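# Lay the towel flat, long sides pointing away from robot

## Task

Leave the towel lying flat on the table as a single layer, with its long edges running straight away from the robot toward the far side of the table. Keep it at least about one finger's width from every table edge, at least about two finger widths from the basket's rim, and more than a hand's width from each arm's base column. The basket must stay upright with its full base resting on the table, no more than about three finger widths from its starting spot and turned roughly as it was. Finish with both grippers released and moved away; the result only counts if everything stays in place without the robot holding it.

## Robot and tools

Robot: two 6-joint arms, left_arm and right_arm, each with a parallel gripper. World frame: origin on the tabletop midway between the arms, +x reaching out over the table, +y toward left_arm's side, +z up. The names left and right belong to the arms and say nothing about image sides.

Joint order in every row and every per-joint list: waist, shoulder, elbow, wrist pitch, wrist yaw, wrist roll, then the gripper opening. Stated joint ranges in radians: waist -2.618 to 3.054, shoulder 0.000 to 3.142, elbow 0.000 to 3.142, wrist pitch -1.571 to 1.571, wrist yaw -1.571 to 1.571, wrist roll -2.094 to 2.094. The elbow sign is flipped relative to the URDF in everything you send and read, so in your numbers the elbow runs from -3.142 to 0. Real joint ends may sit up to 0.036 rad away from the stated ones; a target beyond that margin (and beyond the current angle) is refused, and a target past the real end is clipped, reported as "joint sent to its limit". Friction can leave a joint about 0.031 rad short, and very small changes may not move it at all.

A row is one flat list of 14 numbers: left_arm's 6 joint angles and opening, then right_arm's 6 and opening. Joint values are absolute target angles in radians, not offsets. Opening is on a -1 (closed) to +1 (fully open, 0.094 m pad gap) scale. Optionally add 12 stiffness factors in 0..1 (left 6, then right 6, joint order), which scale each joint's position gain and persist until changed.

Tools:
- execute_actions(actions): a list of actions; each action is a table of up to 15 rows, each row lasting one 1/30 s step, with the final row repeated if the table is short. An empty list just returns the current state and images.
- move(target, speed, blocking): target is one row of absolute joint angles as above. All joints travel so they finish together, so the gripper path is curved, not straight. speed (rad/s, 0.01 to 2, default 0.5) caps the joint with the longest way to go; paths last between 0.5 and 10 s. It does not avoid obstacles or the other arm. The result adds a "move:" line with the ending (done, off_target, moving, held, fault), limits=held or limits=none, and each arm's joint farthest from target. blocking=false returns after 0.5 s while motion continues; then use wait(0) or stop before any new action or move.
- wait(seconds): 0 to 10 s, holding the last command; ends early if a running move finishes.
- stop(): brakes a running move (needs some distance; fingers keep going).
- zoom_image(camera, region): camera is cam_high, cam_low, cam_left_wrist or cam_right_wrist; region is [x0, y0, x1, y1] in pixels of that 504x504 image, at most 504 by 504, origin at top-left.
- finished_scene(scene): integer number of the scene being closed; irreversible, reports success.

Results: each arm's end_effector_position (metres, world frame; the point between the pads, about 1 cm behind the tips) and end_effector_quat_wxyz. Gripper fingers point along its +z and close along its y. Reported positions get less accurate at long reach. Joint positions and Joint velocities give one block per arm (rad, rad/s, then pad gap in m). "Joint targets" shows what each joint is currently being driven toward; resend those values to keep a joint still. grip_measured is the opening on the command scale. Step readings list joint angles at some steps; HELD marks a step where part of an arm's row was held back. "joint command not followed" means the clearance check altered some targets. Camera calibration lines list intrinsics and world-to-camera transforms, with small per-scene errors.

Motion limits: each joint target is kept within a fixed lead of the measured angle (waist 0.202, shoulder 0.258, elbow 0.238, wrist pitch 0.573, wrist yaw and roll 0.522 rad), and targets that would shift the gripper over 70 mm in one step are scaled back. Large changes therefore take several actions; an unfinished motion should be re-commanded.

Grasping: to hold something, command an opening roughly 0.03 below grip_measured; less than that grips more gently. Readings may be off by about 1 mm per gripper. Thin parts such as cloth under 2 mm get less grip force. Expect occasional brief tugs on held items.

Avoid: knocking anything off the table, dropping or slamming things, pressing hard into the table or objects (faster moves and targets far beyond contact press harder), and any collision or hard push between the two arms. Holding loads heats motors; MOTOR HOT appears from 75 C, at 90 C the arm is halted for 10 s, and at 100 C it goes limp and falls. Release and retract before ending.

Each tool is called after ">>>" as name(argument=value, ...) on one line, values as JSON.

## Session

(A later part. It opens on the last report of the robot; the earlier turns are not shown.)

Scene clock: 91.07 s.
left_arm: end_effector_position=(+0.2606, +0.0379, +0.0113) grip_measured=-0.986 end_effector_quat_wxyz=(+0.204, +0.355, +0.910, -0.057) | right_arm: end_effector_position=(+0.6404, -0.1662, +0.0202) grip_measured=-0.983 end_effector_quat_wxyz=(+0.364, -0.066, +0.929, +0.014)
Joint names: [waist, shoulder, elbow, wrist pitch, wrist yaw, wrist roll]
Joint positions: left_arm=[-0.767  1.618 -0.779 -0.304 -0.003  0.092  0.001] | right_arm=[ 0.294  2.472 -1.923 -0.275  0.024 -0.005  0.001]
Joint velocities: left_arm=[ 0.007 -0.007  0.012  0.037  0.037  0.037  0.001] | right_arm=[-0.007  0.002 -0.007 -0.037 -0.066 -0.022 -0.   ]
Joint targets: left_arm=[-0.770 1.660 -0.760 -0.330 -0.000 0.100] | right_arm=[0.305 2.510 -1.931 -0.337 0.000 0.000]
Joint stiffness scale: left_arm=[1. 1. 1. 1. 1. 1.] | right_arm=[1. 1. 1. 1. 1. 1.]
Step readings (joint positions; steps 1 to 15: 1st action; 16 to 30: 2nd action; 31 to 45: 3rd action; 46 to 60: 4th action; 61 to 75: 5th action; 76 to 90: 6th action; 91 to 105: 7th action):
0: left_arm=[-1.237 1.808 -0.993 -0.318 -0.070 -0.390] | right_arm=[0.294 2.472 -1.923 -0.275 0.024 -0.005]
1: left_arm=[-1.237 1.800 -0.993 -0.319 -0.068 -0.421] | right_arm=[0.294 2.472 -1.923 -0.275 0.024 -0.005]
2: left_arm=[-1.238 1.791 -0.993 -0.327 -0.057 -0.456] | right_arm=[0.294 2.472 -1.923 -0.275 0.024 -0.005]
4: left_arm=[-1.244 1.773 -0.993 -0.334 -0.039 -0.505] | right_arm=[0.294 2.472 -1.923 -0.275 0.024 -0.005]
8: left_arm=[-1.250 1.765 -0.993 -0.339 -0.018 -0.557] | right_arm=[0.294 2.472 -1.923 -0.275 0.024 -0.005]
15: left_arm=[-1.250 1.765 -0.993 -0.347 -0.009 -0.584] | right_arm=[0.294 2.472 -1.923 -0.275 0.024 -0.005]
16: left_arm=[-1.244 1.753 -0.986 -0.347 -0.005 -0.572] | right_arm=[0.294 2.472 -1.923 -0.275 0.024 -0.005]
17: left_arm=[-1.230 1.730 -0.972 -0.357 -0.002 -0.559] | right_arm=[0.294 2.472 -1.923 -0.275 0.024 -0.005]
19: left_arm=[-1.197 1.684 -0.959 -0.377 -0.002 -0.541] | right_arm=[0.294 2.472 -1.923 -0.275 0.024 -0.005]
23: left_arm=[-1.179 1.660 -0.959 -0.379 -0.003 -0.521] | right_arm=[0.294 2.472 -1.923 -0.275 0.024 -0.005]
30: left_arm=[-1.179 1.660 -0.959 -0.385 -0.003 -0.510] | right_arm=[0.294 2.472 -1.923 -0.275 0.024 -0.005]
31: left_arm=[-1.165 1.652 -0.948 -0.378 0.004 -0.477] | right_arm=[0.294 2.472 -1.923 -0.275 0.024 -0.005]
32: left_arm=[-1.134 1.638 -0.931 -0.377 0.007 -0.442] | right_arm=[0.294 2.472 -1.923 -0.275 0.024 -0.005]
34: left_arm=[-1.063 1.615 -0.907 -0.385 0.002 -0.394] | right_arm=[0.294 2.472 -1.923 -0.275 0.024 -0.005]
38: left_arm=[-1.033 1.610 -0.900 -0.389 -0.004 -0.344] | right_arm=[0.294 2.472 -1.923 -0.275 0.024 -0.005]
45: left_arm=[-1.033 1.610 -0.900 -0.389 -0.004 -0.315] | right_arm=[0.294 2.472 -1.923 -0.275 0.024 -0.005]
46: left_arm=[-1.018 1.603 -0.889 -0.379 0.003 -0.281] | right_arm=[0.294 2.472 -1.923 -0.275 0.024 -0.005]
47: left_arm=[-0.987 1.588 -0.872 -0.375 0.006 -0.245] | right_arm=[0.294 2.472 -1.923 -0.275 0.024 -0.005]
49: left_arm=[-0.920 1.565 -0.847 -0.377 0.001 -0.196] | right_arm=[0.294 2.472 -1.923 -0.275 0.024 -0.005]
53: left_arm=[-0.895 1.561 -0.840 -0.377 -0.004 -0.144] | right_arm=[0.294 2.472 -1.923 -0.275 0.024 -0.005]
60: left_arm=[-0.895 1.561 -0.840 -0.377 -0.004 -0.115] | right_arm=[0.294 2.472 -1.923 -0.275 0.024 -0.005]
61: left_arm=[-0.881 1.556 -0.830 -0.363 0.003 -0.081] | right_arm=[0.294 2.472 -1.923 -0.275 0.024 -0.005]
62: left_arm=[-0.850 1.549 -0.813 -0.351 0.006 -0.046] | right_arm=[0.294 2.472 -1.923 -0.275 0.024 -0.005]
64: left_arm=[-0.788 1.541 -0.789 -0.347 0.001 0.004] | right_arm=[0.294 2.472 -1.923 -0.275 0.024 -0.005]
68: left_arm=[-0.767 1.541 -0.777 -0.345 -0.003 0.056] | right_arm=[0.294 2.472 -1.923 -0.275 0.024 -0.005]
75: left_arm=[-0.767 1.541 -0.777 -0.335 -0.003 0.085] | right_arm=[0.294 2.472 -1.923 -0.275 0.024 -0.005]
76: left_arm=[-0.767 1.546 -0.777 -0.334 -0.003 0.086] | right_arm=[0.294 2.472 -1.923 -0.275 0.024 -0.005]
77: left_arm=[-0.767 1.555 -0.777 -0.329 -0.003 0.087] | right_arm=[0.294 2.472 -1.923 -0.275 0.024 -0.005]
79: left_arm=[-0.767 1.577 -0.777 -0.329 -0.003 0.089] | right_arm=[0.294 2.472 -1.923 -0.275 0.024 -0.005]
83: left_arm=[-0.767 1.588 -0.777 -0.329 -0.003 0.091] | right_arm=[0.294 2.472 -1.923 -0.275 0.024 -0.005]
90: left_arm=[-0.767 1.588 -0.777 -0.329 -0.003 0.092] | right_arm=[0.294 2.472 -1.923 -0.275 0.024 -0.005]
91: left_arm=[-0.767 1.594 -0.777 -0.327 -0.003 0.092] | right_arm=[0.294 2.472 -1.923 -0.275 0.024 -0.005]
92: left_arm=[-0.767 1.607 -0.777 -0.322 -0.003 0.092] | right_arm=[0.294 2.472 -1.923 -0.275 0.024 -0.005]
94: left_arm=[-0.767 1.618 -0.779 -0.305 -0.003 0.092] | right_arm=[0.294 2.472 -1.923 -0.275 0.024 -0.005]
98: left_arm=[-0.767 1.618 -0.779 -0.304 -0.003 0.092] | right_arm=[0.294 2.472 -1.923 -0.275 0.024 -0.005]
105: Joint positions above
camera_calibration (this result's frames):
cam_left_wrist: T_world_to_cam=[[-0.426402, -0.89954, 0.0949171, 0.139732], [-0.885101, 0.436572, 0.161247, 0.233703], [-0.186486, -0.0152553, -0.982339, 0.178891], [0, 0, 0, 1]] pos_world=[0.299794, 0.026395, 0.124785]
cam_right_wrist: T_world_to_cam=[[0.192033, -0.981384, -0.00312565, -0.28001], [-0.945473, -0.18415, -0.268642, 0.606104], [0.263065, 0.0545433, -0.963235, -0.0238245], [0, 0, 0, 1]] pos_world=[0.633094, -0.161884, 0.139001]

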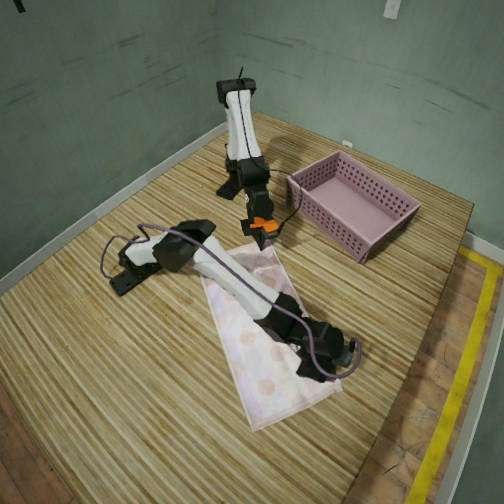

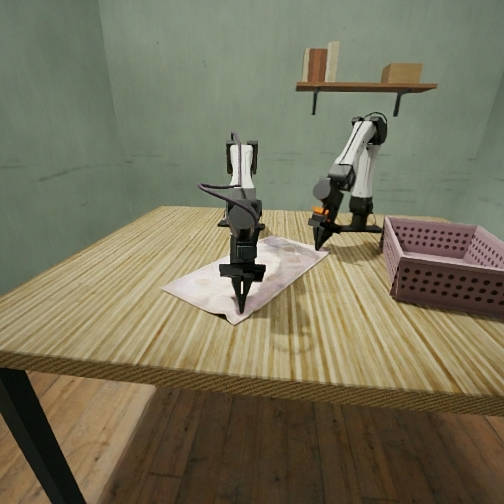

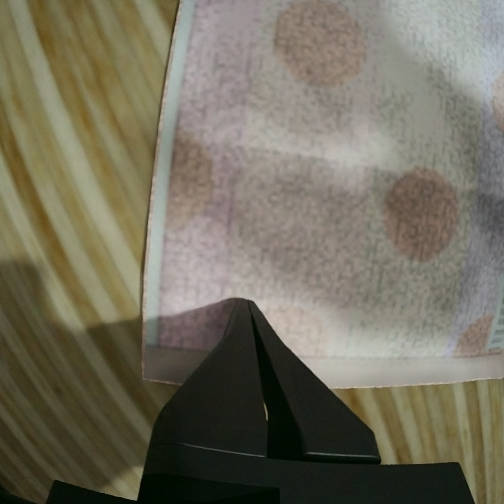

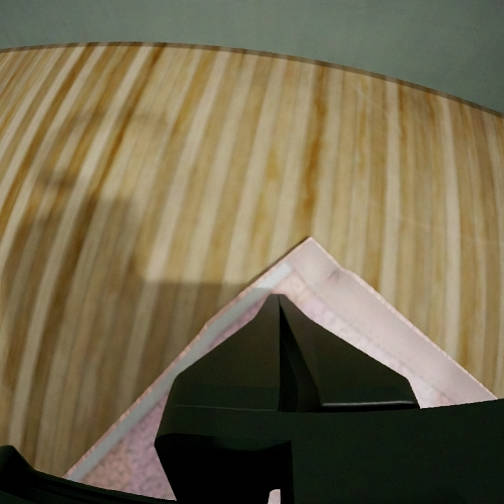

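>>> execute_actions(actions=[[[-0.82,1.64,-0.737,-0.33,0,0,-1, 0.356,2.532,-1.972,-0.357,0,-0.06,-1]],[[-0.87,1.618,-0.715,-0.33,0,-0.12,-1, 0.407,2.555,-2.015,-0.377,0,-0.12,-1]],[[-0.92,1.597,-0.692,-0.33,0,-0.24,-1, 0.458,2.578,-2.06,-0.398,0,-0.18,-1]],[[-0.965,1.576,-0.67,-0.325,0,-0.36,-1, 0.509,2.603,-2.107,-0.42,0,-0.24,-1]],[[-1.01,1.555,-0.647,-0.325,0,-0.48,-1, 0.56,2.629,-2.157,-0.444,0,-0.3,-1]],[[-1.05,1.535,-0.625,-0.325,0,-0.6,-1, 0.61,2.656,-2.209,-0.469,0,-0.36,-1]]])

>>> move(target=[-1.03,1.35,-0.65,-0.325,0,-0.6,-1, 0.6,2.5,-2.209,-0.469,0,-0.36,-1], speed=0.3)

>>> move(target=[-0.3,0.8,-0.8,-0.8,0,0,-1, -0.5,1.2,-1.2,-0.8,0,0,-1], speed=0.8)

Scene clock: 101.93 s.
left_arm: end_effector_position=(+0.1906, -0.0061, +0.0115) grip_measured=-0.986 end_effector_quat_wxyz=(+0.183, +0.156, +0.961, -0.139) | right_arm: end_effector_position=(+0.6103, +0.0332, +0.0205) grip_measured=-0.983 end_effector_quat_wxyz=(+0.364, -0.362, +0.858, +0.008)
Joint names: [waist, shoulder, elbow, wrist pitch, wrist yaw, wrist roll]
Joint positions: left_arm=[-1.033  1.525 -0.669 -0.255 -0.049 -0.586  0.001] | right_arm=[ 0.602  2.617 -2.2   -0.41   0.023 -0.353  0.001]
Joint velocities: left_arm=[ 0.002 -0.012  0.012  0.051 -0.022 -0.037  0.   ] | right_arm=[ 0.002  0.007 -0.022  0.007  0.037 -0.022  0.   ]
Joint targets: left_arm=[-1.050 1.535 -0.625 -0.325 -0.000 -0.600] | right_arm=[0.610 2.656 -2.209 -0.469 0.000 -0.360]
Joint stiffness scale: left_arm=[1. 1. 1. 1. 1. 1.] | right_arm=[1. 1. 1. 1. 1. 1.]
Step readings (joint positions; steps 1 to 15: 1st action; 16 to 30: 2nd action; 31 to 45: 3rd action; 46 to 60: 4th action; 61 to 75: 5th action; 76 to 90: 6th action):
0: left_arm=[-0.767 1.618 -0.779 -0.304 -0.003 0.092] | right_arm=[0.294 2.472 -1.923 -0.275 0.024 -0.005]
1: left_arm=[-0.772 1.618 -0.779 -0.304 -0.005 0.079] | right_arm=[0.297 2.476 -1.932 -0.283 0.025 -0.013]
2: left_arm=[-0.782 1.618 -0.779 -0.303 -0.013 0.065] | right_arm=[0.301 2.483 -1.946 -0.288 0.025 -0.021]
4: left_arm=[-0.799 1.618 -0.779 -0.301 -0.020 0.045] | right_arm=[0.316 2.492 -1.959 -0.290 0.026 -0.034]
8: left_arm=[-0.805 1.618 -0.779 -0.300 -0.024 0.024] | right_arm=[0.344 2.494 -1.963 -0.294 0.026 -0.047]
15: left_arm=[-0.805 1.618 -0.779 -0.300 -0.024 0.012] | right_arm=[0.348 2.494 -1.964 -0.295 0.024 -0.054]
16: left_arm=[-0.811 1.617 -0.774 -0.295 -0.028 -0.008] | right_arm=[0.351 2.498 -1.974 -0.302 0.025 -0.063]
17: left_arm=[-0.823 1.612 -0.767 -0.289 -0.036 -0.028] | right_arm=[0.355 2.506 -1.988 -0.308 0.025 -0.073]
19: left_arm=[-0.845 1.607 -0.760 -0.284 -0.038 -0.058] | right_arm=[0.369 2.515 -2.002 -0.310 0.025 -0.089]
23: left_arm=[-0.853 1.606 -0.757 -0.279 -0.040 -0.089] | right_arm=[0.395 2.517 -2.007 -0.313 0.025 -0.105]
30: left_arm=[-0.853 1.606 -0.757 -0.279 -0.040 -0.106] | right_arm=[0.398 2.517 -2.007 -0.314 0.024 -0.113]
31: left_arm=[-0.859 1.602 -0.753 -0.276 -0.043 -0.126] | right_arm=[0.401 2.521 -2.017 -0.322 0.024 -0.123]
32: left_arm=[-0.872 1.596 -0.746 -0.273 -0.045 -0.147] | right_arm=[0.405 2.529 -2.032 -0.328 0.024 -0.133]
34: left_arm=[-0.897 1.588 -0.737 -0.272 -0.045 -0.177] | right_arm=[0.420 2.538 -2.046 -0.331 0.025 -0.148]
38: left_arm=[-0.905 1.586 -0.735 -0.271 -0.045 -0.209] | right_arm=[0.446 2.540 -2.051 -0.335 0.025 -0.164]
45: left_arm=[-0.905 1.586 -0.735 -0.271 -0.045 -0.226] | right_arm=[0.451 2.540 -2.052 -0.336 0.023 -0.173]
46: left_arm=[-0.910 1.583 -0.731 -0.268 -0.047 -0.246] | right_arm=[0.453 2.545 -2.063 -0.344 0.024 -0.182]
47: left_arm=[-0.921 1.577 -0.724 -0.265 -0.047 -0.267] | right_arm=[0.457 2.553 -2.078 -0.350 0.024 -0.193]
49: left_arm=[-0.943 1.568 -0.715 -0.265 -0.047 -0.297] | right_arm=[0.471 2.563 -2.093 -0.354 0.024 -0.208]
53: left_arm=[-0.949 1.566 -0.712 -0.264 -0.047 -0.328] | right_arm=[0.496 2.565 -2.098 -0.357 0.024 -0.225]
60: left_arm=[-0.949 1.566 -0.712 -0.264 -0.047 -0.346] | right_arm=[0.501 2.565 -2.099 -0.359 0.023 -0.233]
61: left_arm=[-0.955 1.563 -0.709 -0.261 -0.048 -0.366] | right_arm=[0.504 2.570 -2.110 -0.368 0.023 -0.243]
62: left_arm=[-0.966 1.556 -0.701 -0.259 -0.048 -0.387] | right_arm=[0.508 2.579 -2.127 -0.373 0.023 -0.253]
64: left_arm=[-0.988 1.547 -0.692 -0.259 -0.048 -0.417] | right_arm=[0.522 2.589 -2.142 -0.377 0.024 -0.268]
68: left_arm=[-0.994 1.545 -0.690 -0.259 -0.047 -0.449] | right_arm=[0.548 2.590 -2.148 -0.382 0.024 -0.284]
75: left_arm=[-0.994 1.545 -0.690 -0.259 -0.047 -0.466] | right_arm=[0.553 2.590 -2.149 -0.383 0.023 -0.293]
76: left_arm=[-0.999 1.542 -0.687 -0.256 -0.049 -0.486] | right_arm=[0.555 2.596 -2.161 -0.392 0.023 -0.303]
77: left_arm=[-1.009 1.536 -0.680 -0.255 -0.049 -0.507] | right_arm=[0.558 2.605 -2.179 -0.398 0.023 -0.313]
79: left_arm=[-1.028 1.527 -0.671 -0.255 -0.049 -0.537] | right_arm=[0.572 2.615 -2.194 -0.402 0.024 -0.328]
83: left_arm=[-1.033 1.525 -0.669 -0.255 -0.049 -0.569] | right_arm=[0.597 2.617 -2.200 -0.409 0.024 -0.345]
90: Joint positions above
camera_calibration (this result's frames):
cam_left_wrist: T_world_to_cam=[[-0.0528781, -0.943817, 0.32621, -0.00390292], [-0.963078, 0.134553, 0.233188, 0.203156], [-0.263979, -0.301835, -0.916084, 0.177607], [0, 0, 0, 1]] pos_world=[0.242333, 0.022589, 0.116603]
cam_right_wrist: T_world_to_cam=[[0.675297, -0.702798, 0.223715, -0.387345], [-0.67001, -0.711359, -0.212259, 0.462683], [0.308317, -0.00655356, -0.951261, -0.0523218], [0, 0, 0, 1]] pos_world=[0.587707, 0.0565653, 0.135092]

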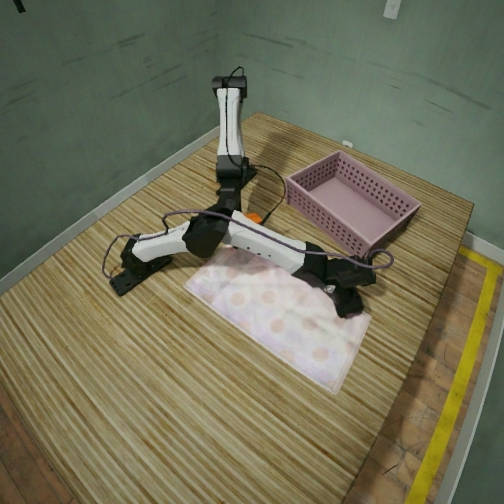

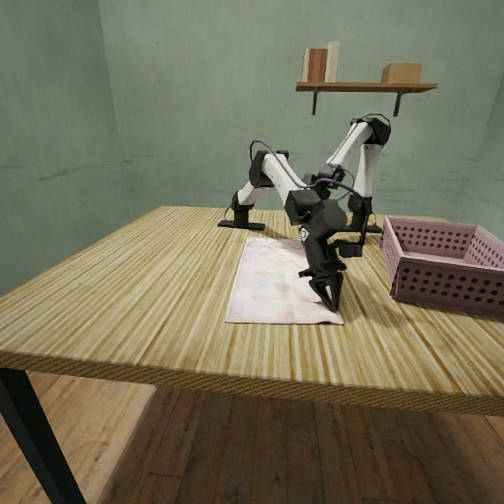

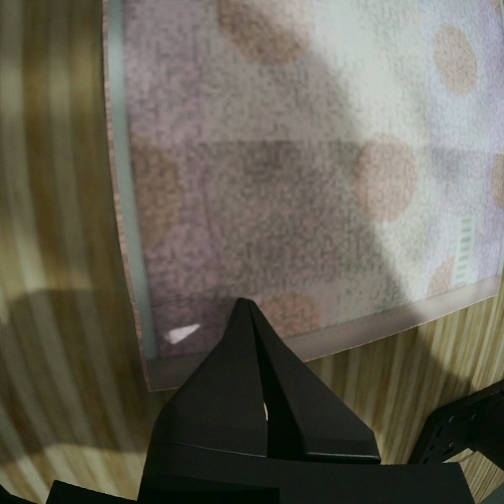

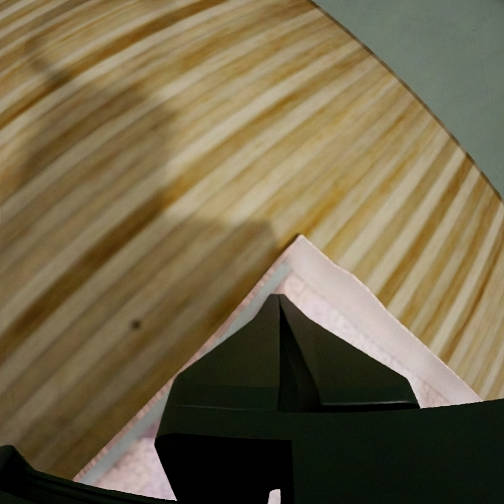

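Scene clock: 103.20 s.
left_arm: end_effector_position=(+0.1857, -0.0118, +0.0550) grip_measured=-0.986 end_effector_quat_wxyz=(+0.207, +0.155, +0.947, -0.191) | right_arm: end_effector_position=(+0.6081, +0.0351, +0.0796) grip_measured=-0.983 end_effector_quat_wxyz=(+0.391, -0.360, +0.847, +0.017)
Joint names: [waist, shoulder, elbow, wrist pitch, wrist yaw, wrist roll]
Joint positions: left_arm=[-1.033  1.359 -0.669 -0.31  -0.006 -0.592  0.001] | right_arm=[ 0.602  2.513 -2.2   -0.454  0.006 -0.354  0.001]
Joint velocities: left_arm=[ 0.007  0.002 -0.007 -0.007 -0.007 -0.066  0.001] | right_arm=[-0.012  0.007  0.022 -0.022 -0.051  0.022  0.   ]
Joint targets: left_arm=[-1.030 1.350 -0.650 -0.325 0.000 -0.600] | right_arm=[0.600 2.500 -2.209 -0.469 0.000 -0.360]
Joint stiffness scale: left_arm=[1. 1. 1. 1. 1. 1.] | right_arm=[1. 1. 1. 1. 1. 1.]
move: done; limits=none; left_arm: farthest joint: the elbow, 0.019 radians from its target (0.019 radians at the start); right_arm: farthest joint: the wrist pitch, 0.015 radians from its target (0.059 radians at the start)
camera_calibration (this result's frames):
cam_left_wrist: T_world_to_cam=[[-0.0810171, -0.900489, 0.427266, -0.0235455], [-0.967909, 0.173391, 0.181899, 0.193237], [-0.237882, -0.398818, -0.885639, 0.206797], [0, 0, 0, 1]] pos_world=[0.234322, 0.0277662, 0.158058]
cam_right_wrist: T_world_to_cam=[[0.672488, -0.703283, 0.230549, -0.396594], [-0.65008, -0.710196, -0.270218, 0.46752], [0.353775, 0.0318431, -0.934788, -0.0256993], [0, 0, 0, 1]] pos_world=[0.579722, 0.0539311, 0.193743]

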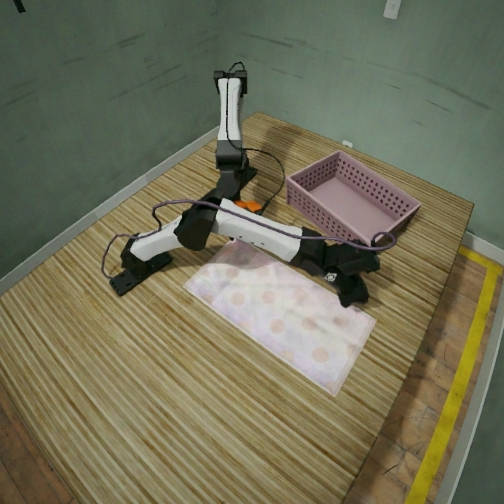

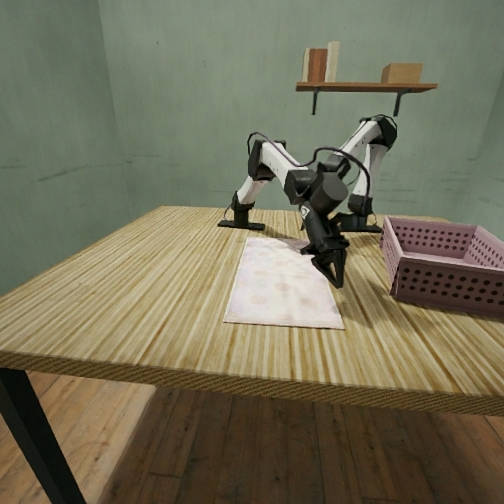

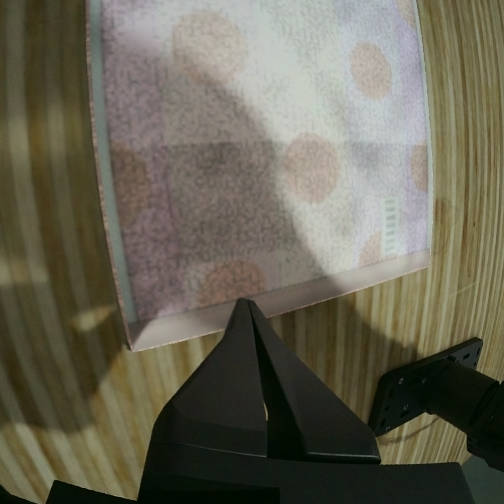

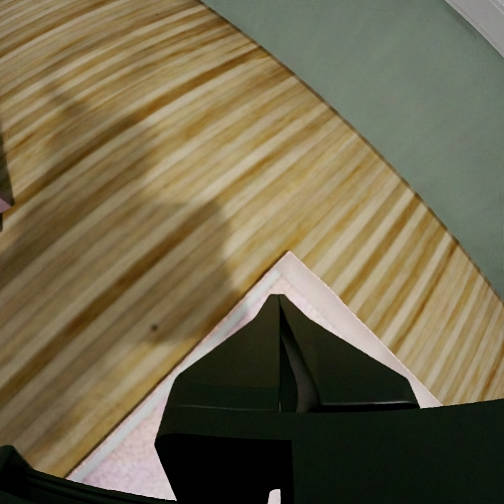

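Scene clock: 105.63 s.
left_arm: end_effector_position=(+0.2377, +0.1970, +0.1813) grip_measured=-0.986 end_effector_quat_wxyz=(+0.371, +0.085, +0.924, -0.036) | right_arm: end_effector_position=(+0.2896, -0.4624, +0.2493) grip_measured=-0.983 end_effector_quat_wxyz=(+0.365, +0.290, +0.876, -0.124)
Joint names: [waist, shoulder, elbow, wrist pitch, wrist yaw, wrist roll]
Joint positions: left_arm=[-0.308  0.811 -0.787 -0.784 -0.003 -0.008  0.001] | right_arm=[-0.494  1.213 -1.219 -0.786  0.004 -0.006  0.001]
Joint velocities: left_arm=[-0.017  0.007  0.002  0.037  0.007  0.022 -0.   ] | right_arm=[ 0.002 -0.002 -0.017 -0.066  0.081 -0.081 -0.001]
Joint targets: left_arm=[-0.300 0.800 -0.800 -0.800 -0.000 -0.000] | right_arm=[-0.500 1.200 -1.200 -0.800 0.000 0.000]
Joint stiffness scale: left_arm=[1. 1. 1. 1. 1. 1.] | right_arm=[1. 1. 1. 1. 1. 1.]
move: done; limits=none; left_arm: farthest joint: the wrist pitch, 0.016 radians from its target (0.490 radians at the start); right_arm: farthest joint: the elbow, 0.019 radians from its target (1.000 radians at the start)
camera_calibration (this result's frames):
cam_left_wrist: T_world_to_cam=[[0.0473972, -0.973293, 0.22462, 0.135275], [-0.985123, -0.0827343, -0.150622, 0.299156], [0.165183, -0.214139, -0.962735, 0.296115], [0, 0, 0, 1]] pos_world=[0.23938, 0.219822, 0.299754]
cam_right_wrist: T_world_to_cam=[[-0.54741, -0.836727, -0.0151802, -0.218515], [-0.792445, 0.5241, -0.312009, 0.575429], [0.269023, -0.158768, -0.949958, 0.201608], [0, 0, 0, 1]] pos_world=[0.282141, -0.452411, 0.367741]

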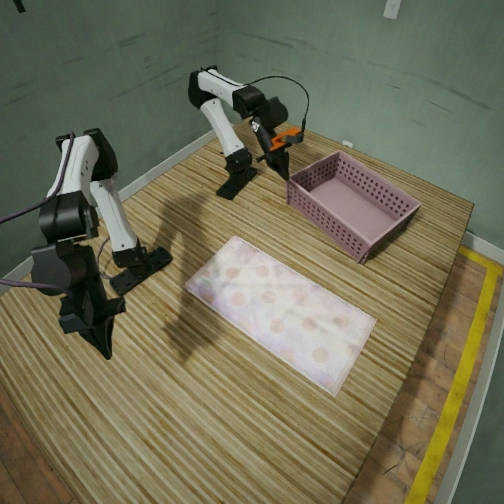

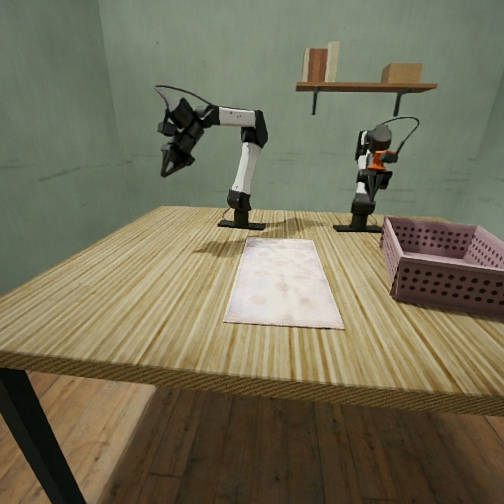

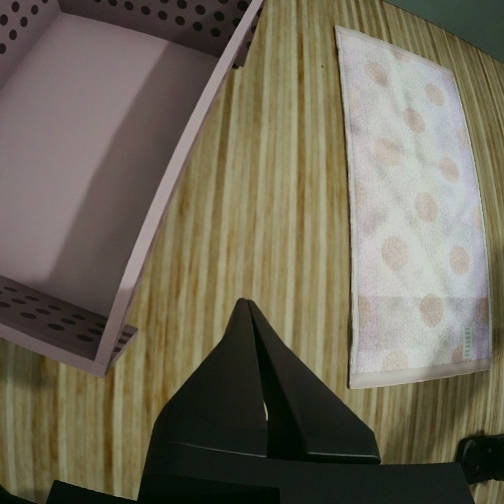

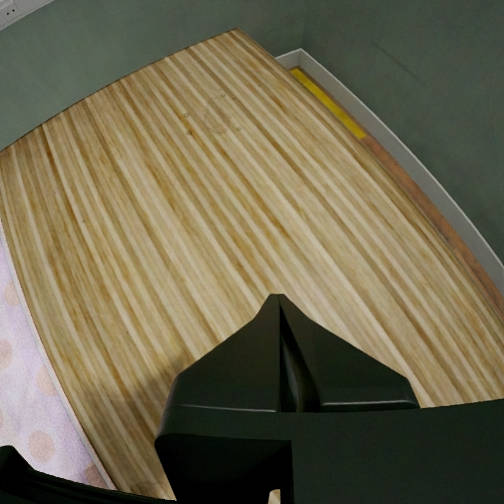

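>>> move(target=[-0.3,0.8,-0.8,-0.8,0,0,-1, 0.48,2.08,-1.38,-0.2,0,0,-1], speed=0.8)

>>> execute_actions(actions=[[[-0.3,0.8,-0.8,-0.8,0,0,-1, 0.48,2.12,-1.35,-0.13,0,0,-1]],[[-0.3,0.8,-0.8,-0.8,0,0,-1, 0.48,2.159,-1.323,-0.064,0,0,-1]],[[-0.3,0.8,-0.8,-0.8,0,0,-1, 0.48,2.185,-1.323,-0.064,0,0,-1]],[[-0.3,0.8,-0.8,-0.8,0,0,-1, 0.455,2.24,-1.422,-0.107,0,0,-1]],[[-0.3,0.8,-0.8,-0.8,0,0,-1, 0.44,2.293,-1.521,-0.15,0,0,-1]],[[-0.3,0.8,-0.8,-0.8,0,0,-1, 0.43,2.346,-1.62,-0.194,0,0,-1]],[[-0.3,0.8,-0.8,-0.8,0,0,-1, 0.44,2.27,-1.62,-0.15,0,0,-1]],[[-0.3,0.8,-0.8,-0.8,0,0,-1, 0.44,2.2,-1.62,-0.15,0,0,-1]]])

>>> move(target=[-0.3,0.8,-0.8,-0.8,0,0,-1, -0.5,1.2,-1.2,-0.8,0,0,-1], speed=0.8)

Scene clock: 120.10 s.
left_arm: end_effector_position=(+0.2376, +0.1970, +0.1813) grip_measured=-0.986 end_effector_quat_wxyz=(+0.370, +0.086, +0.924, -0.036) | right_arm: end_effector_position=(+0.4996, -0.0819, +0.0287) grip_measured=-0.983 end_effector_quat_wxyz=(+0.306, -0.163, +0.936, +0.052)
Joint names: [waist, shoulder, elbow, wrist pitch, wrist yaw, wrist roll]
Joint positions: left_arm=[-0.308  0.811 -0.787 -0.784 -0.003 -0.008  0.001] | right_arm=[ 0.487  2.078 -1.355 -0.216 -0.002 -0.006  0.001]
Joint velocities: left_arm=[ 0.012  0.002 -0.007 -0.022  0.007 -0.095  0.   ] | right_arm=[-0.012 -0.002  0.012  0.037 -0.022 -0.051  0.   ]
Joint targets: left_arm=[-0.300 0.800 -0.800 -0.800 0.000 0.000] | right_arm=[0.480 2.080 -1.380 -0.200 -0.000 -0.000]
Joint stiffness scale: left_arm=[1. 1. 1. 1. 1. 1.] | right_arm=[1. 1. 1. 1. 1. 1.]
move: off_target (right_arm); limits=none; left_arm: farthest joint: the wrist pitch, 0.016 radians from its target (0.016 radians at the start); right_arm: farthest joint: the elbow, 0.025 radians from its target (0.161 radians at the start)
camera_calibration (this result's frames):
cam_left_wrist: T_world_to_cam=[[0.046922, -0.973452, 0.224031, 0.135556], [-0.98521, -0.082102, -0.1504, 0.298937], [0.1648, -0.213661, -0.962907, 0.296094], [0, 0, 0, 1]] pos_world=[0.239359, 0.219765, 0.299702]
cam_right_wrist: T_world_to_cam=[[0.391227, -0.919826, -0.0293362, -0.26391], [-0.91051, -0.382235, -0.157697, 0.453884], [0.13384, 0.0884061, -0.987052, 0.0848205], [0, 0, 0, 1]] pos_world=[0.505162, -0.0767593, 0.147556]

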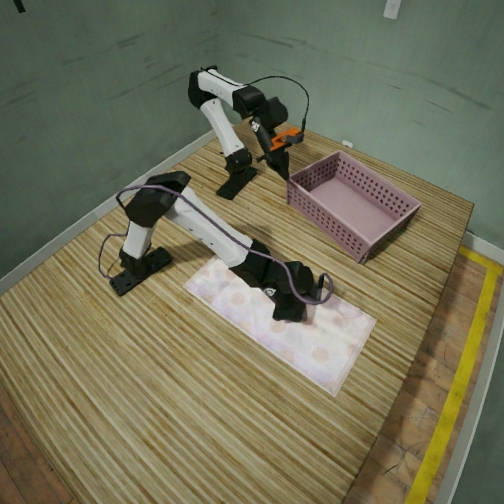

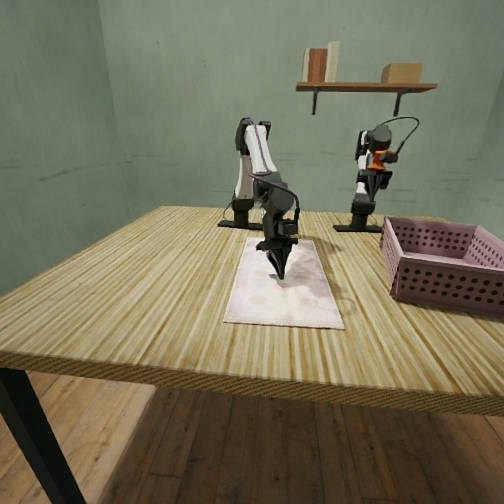

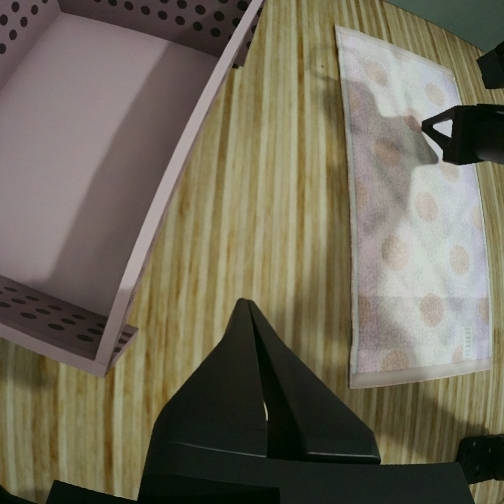

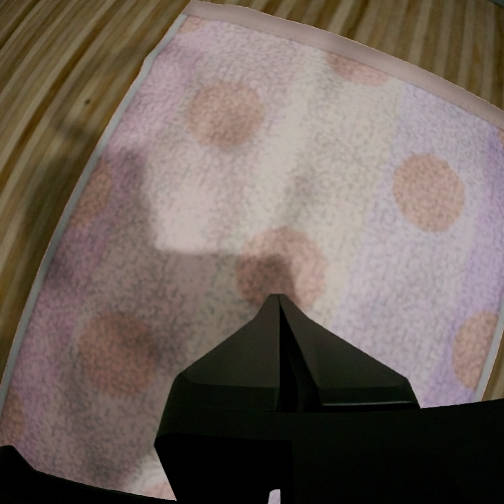

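Scene clock: 124.10 s.
left_arm: end_effector_position=(+0.2376, +0.1970, +0.1813) grip_measured=-0.986 end_effector_quat_wxyz=(+0.370, +0.086, +0.924, -0.036) | right_arm: end_effector_position=(+0.5802, -0.0790, +0.0728) grip_measured=-0.983 end_effector_quat_wxyz=(+0.398, -0.138, +0.905, +0.062)
Joint names: [waist, shoulder, elbow, wrist pitch, wrist yaw, wrist roll]
Joint positions: left_arm=[-0.308  0.811 -0.787 -0.784 -0.003 -0.008  0.001] | right_arm=[ 0.445  2.204 -1.611 -0.148 -0.006 -0.004  0.001]
Joint velocities: left_arm=[-0.002 -0.012  0.002 -0.007 -0.007 -0.051 -0.   ] | right_arm=[ 0.007  0.007  0.007 -0.022  0.022 -0.007  0.001]
Joint targets: left_arm=[-0.300 0.800 -0.800 -0.800 -0.000 0.000] | right_arm=[0.440 2.200 -1.620 -0.150 0.000 0.000]
Joint stiffness scale: left_arm=[1. 1. 1. 1. 1. 1.] | right_arm=[1. 1. 1. 1. 1. 1.]
Step readings (joint positions; steps 1 to 15: 1st action; 16 to 30: 2nd action; 31 to 45: 3rd action; 46 to 60: 4th action; 61 to 75: 5th action; 76 to 90: 6th action; 91 to 105: 7th action; 106 to 120: 8th action):
0: left_arm=[-0.308 0.811 -0.787 -0.784 -0.003 -0.008] | right_arm=[0.487 2.078 -1.355 -0.216 -0.002 -0.006]
1: left_arm=[-0.308 0.811 -0.787 -0.784 -0.003 -0.008] | right_arm=[0.487 2.080 -1.355 -0.209 -0.002 -0.006]
2: left_arm=[-0.308 0.811 -0.787 -0.784 -0.003 -0.008] | right_arm=[0.487 2.085 -1.355 -0.193 -0.002 -0.006]
4: left_arm=[-0.308 0.811 -0.787 -0.784 -0.003 -0.008] | right_arm=[0.487 2.096 -1.355 -0.174 -0.002 -0.005]
8: left_arm=[-0.308 0.811 -0.787 -0.784 -0.003 -0.008] | right_arm=[0.487 2.107 -1.355 -0.160 -0.002 -0.005]
15: left_arm=[-0.308 0.811 -0.787 -0.784 -0.003 -0.008] | right_arm=[0.487 2.107 -1.355 -0.149 -0.002 -0.005]
16: left_arm=[-0.308 0.811 -0.787 -0.784 -0.003 -0.008] | right_arm=[0.487 2.111 -1.353 -0.138 -0.002 -0.005]
17: left_arm=[-0.308 0.811 -0.787 -0.784 -0.003 -0.008] | right_arm=[0.487 2.116 -1.352 -0.122 -0.002 -0.005]
19: left_arm=[-0.308 0.811 -0.787 -0.784 -0.003 -0.008] | right_arm=[0.487 2.130 -1.348 -0.098 -0.002 -0.005]
23: left_arm=[-0.308 0.811 -0.787 -0.784 -0.003 -0.008] | right_arm=[0.487 2.133 -1.348 -0.080 -0.002 -0.005]
30: left_arm=[-0.308 0.811 -0.787 -0.784 -0.003 -0.008] | right_arm=[0.487 2.133 -1.348 -0.077 -0.002 -0.005]
31: left_arm=[-0.308 0.811 -0.787 -0.784 -0.003 -0.008] | right_arm=[0.487 2.135 -1.348 -0.076 -0.002 -0.005]
32: left_arm=[-0.308 0.811 -0.787 -0.784 -0.003 -0.008] | right_arm=[0.487 2.139 -1.348 -0.070 -0.002 -0.005]
34: left_arm=[-0.308 0.811 -0.787 -0.784 -0.003 -0.008] | right_arm=[0.487 2.140 -1.348 -0.063 -0.002 -0.005]
38: left_arm=[-0.308 0.811 -0.787 -0.784 -0.003 -0.008] | right_arm=[0.487 2.140 -1.348 -0.062 -0.002 -0.005]
45: left_arm=[-0.308 0.811 -0.787 -0.784 -0.003 -0.008] | right_arm=[0.487 2.140 -1.348 -0.062 -0.002 -0.005]
46: left_arm=[-0.308 0.811 -0.787 -0.784 -0.003 -0.008] | right_arm=[0.486 2.148 -1.360 -0.069 -0.002 -0.005]
47: left_arm=[-0.308 0.811 -0.787 -0.784 -0.003 -0.008] | right_arm=[0.483 2.163 -1.383 -0.071 -0.004 -0.005]
49: left_arm=[-0.308 0.811 -0.787 -0.784 -0.003 -0.008] | right_arm=[0.475 2.185 -1.411 -0.067 -0.008 -0.005]
53: left_arm=[-0.308 0.811 -0.787 -0.784 -0.003 -0.008] | right_arm=[0.471 2.189 -1.417 -0.067 -0.015 -0.005]
60: left_arm=[-0.308 0.811 -0.787 -0.784 -0.003 -0.008] | right_arm=[0.471 2.189 -1.417 -0.067 -0.015 -0.005]
61: left_arm=[-0.308 0.811 -0.787 -0.784 -0.003 -0.008] | right_arm=[0.470 2.198 -1.436 -0.082 -0.016 -0.005]
62: left_arm=[-0.308 0.811 -0.787 -0.784 -0.003 -0.008] | right_arm=[0.468 2.217 -1.469 -0.089 -0.016 -0.005]
64: left_arm=[-0.308 0.811 -0.787 -0.784 -0.003 -0.008] | right_arm=[0.460 2.245 -1.505 -0.089 -0.019 -0.004]
68: left_arm=[-0.308 0.811 -0.787 -0.784 -0.003 -0.008] | right_arm=[0.455 2.250 -1.515 -0.090 -0.021 -0.004]
75: left_arm=[-0.308 0.811 -0.787 -0.784 -0.003 -0.008] | right_arm=[0.455 2.250 -1.515 -0.091 -0.021 -0.004]
76: left_arm=[-0.308 0.811 -0.787 -0.784 -0.003 -0.008] | right_arm=[0.455 2.259 -1.535 -0.108 -0.022 -0.004]
77: left_arm=[-0.308 0.811 -0.787 -0.784 -0.003 -0.008] | right_arm=[0.454 2.276 -1.568 -0.119 -0.021 -0.004]
79: left_arm=[-0.308 0.811 -0.787 -0.784 -0.003 -0.008] | right_arm=[0.449 2.302 -1.602 -0.122 -0.020 -0.004]
83: left_arm=[-0.308 0.811 -0.787 -0.784 -0.003 -0.008] | right_arm=[0.445 2.304 -1.611 -0.130 -0.021 -0.004]
90: left_arm=[-0.308 0.811 -0.787 -0.784 -0.003 -0.008] | right_arm=[0.445 2.304 -1.611 -0.130 -0.021 -0.004]
91: left_arm=[-0.308 0.811 -0.787 -0.784 -0.003 -0.008] | right_arm=[0.445 2.301 -1.611 -0.129 -0.021 -0.004]
92: left_arm=[-0.308 0.811 -0.787 -0.784 -0.003 -0.008] | right_arm=[0.445 2.298 -1.611 -0.130 -0.019 -0.004]
94: left_arm=[-0.308 0.811 -0.787 -0.784 -0.003 -0.008] | right_arm=[0.445 2.293 -1.611 -0.132 -0.014 -0.004]
98: left_arm=[-0.308 0.811 -0.787 -0.784 -0.003 -0.008] | right_arm=[0.445 2.290 -1.611 -0.132 -0.009 -0.004]
105: left_arm=[-0.308 0.811 -0.787 -0.784 -0.003 -0.008] | right_arm=[0.445 2.290 -1.611 -0.135 -0.007 -0.004]
106: left_arm=[-0.308 0.811 -0.787 -0.784 -0.003 -0.008] | right_arm=[0.445 2.284 -1.611 -0.138 -0.007 -0.004]
107: left_arm=[-0.308 0.811 -0.787 -0.784 -0.003 -0.008] | right_arm=[0.445 2.275 -1.611 -0.148 -0.007 -0.004]
109: left_arm=[-0.308 0.811 -0.787 -0.784 -0.003 -0.008] | right_arm=[0.445 2.248 -1.611 -0.150 -0.006 -0.004]
113: left_arm=[-0.308 0.811 -0.787 -0.784 -0.003 -0.008] | right_arm=[0.445 2.207 -1.611 -0.148 -0.006 -0.004]
120: Joint positions above
camera_calibration (this result's frames):
cam_left_wrist: T_world_to_cam=[[0.046922, -0.973452, 0.224031, 0.135556], [-0.98521, -0.082102, -0.1504, 0.298937], [0.1648, -0.213661, -0.962907, 0.296094], [0, 0, 0, 1]] pos_world=[0.239359, 0.219765, 0.299702]
cam_right_wrist: T_world_to_cam=[[0.358551, -0.933277, -0.0208432, -0.27429], [-0.877568, -0.329367, -0.348413, 0.534325], [0.318301, 0.143215, -0.937109, 0.0109792], [0, 0, 0, 1]] pos_world=[0.563759, -0.0815722, 0.190738]

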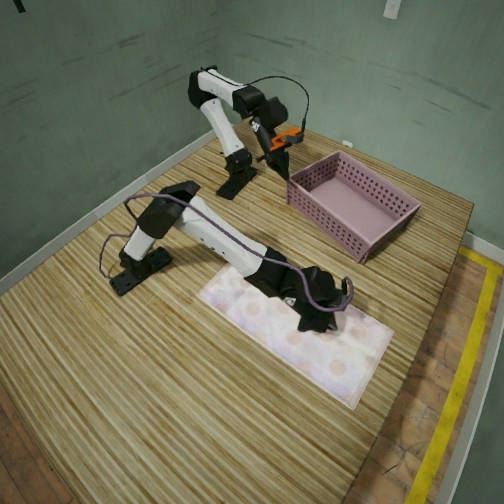

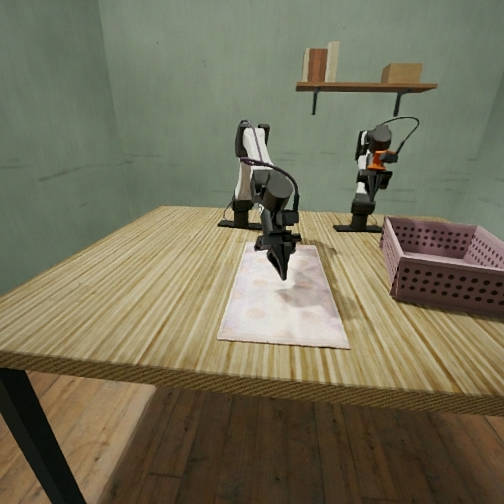

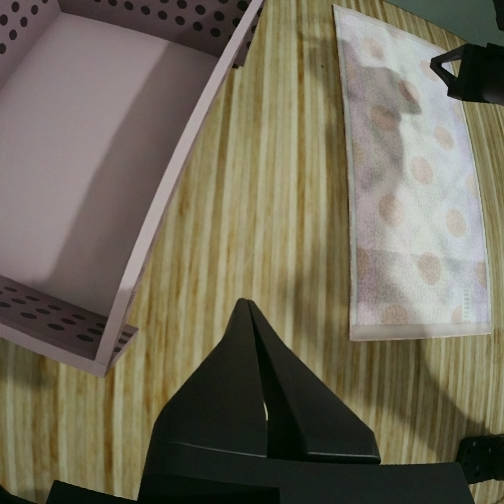

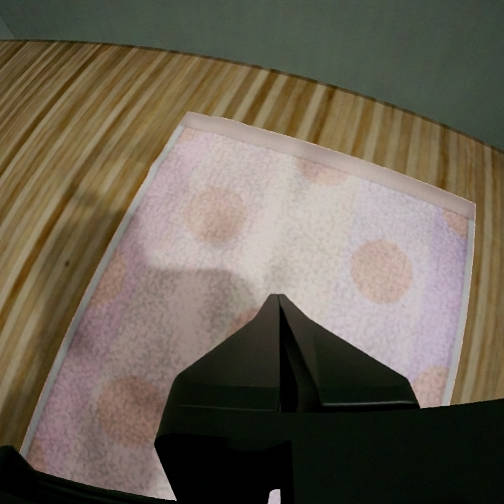

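Scene clock: 126.13 s.
left_arm: end_effector_position=(+0.2376, +0.1970, +0.1813) grip_measured=-0.986 end_effector_quat_wxyz=(+0.370, +0.086, +0.924, -0.036) | right_arm: end_effector_position=(+0.2897, -0.4618, +0.2500) grip_measured=-0.983 end_effector_quat_wxyz=(+0.366, +0.290, +0.876, -0.123)
Joint names: [waist, shoulder, elbow, wrist pitch, wrist yaw, wrist roll]
Joint positions: left_arm=[-0.308  0.811 -0.787 -0.784 -0.003 -0.008  0.001] | right_arm=[-0.495  1.21  -1.218 -0.785  0.    -0.004  0.001]
Joint velocities: left_arm=[ 0.007 -0.002 -0.012  0.051 -0.037  0.007  0.   ] | right_arm=[-0.027 -0.002 -0.002 -0.022 -0.022  0.007 -0.   ]
Joint targets: left_arm=[-0.300 0.800 -0.800 -0.800 -0.000 -0.000] | right_arm=[-0.500 1.200 -1.200 -0.800 0.000 0.000]
Joint stiffness scale: left_arm=[1. 1. 1. 1. 1. 1.] | right_arm=[1. 1. 1. 1. 1. 1.]
move: done; limits=none; left_arm: farthest joint: the wrist pitch, 0.016 radians from its target (0.016 radians at the start); right_arm: farthest joint: the elbow, 0.018 radians from its target (0.411 radians at the start)
camera_calibration (this result's frames):
cam_left_wrist: T_world_to_cam=[[0.046922, -0.973452, 0.224031, 0.135556], [-0.98521, -0.082102, -0.1504, 0.298937], [0.1648, -0.213661, -0.962907, 0.296094], [0, 0, 0, 1]] pos_world=[0.239359, 0.219765, 0.299702]
cam_right_wrist: T_world_to_cam=[[-0.54673, -0.837099, -0.0187701, -0.217499], [-0.791446, 0.52397, -0.314753, 0.575705], [0.273314, -0.157229, -0.948988, 0.201566], [0, 0, 0, 1]] pos_world=[0.281635, -0.452028, 0.368406]

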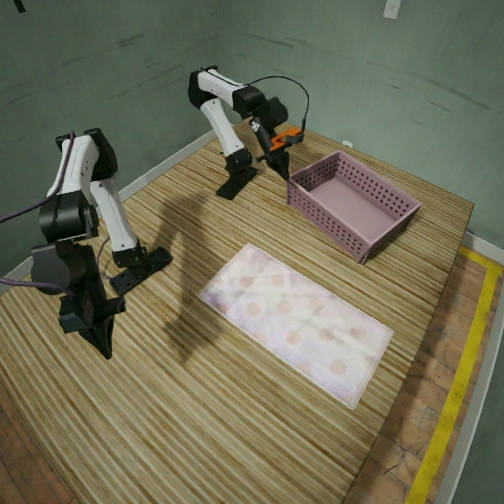

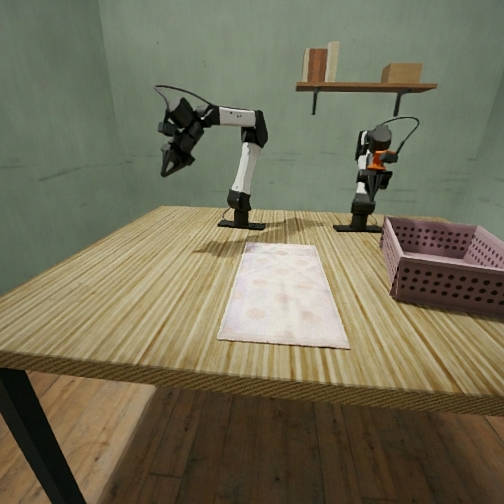

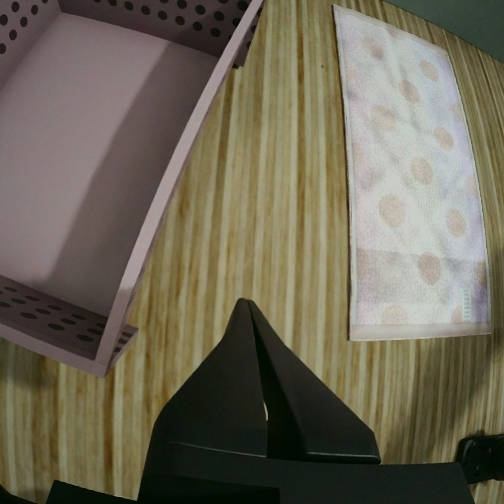

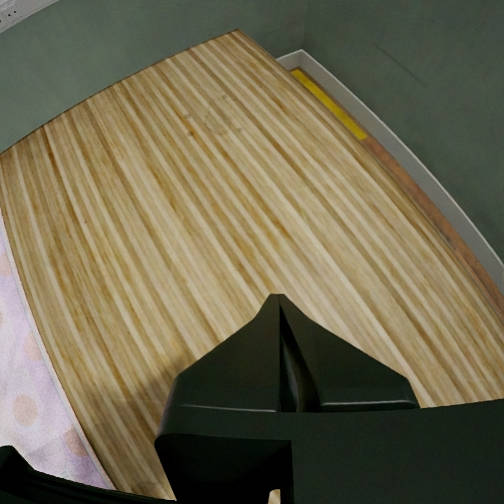

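>>> finished_scene(scene=1)

The scene is finished: the task was done.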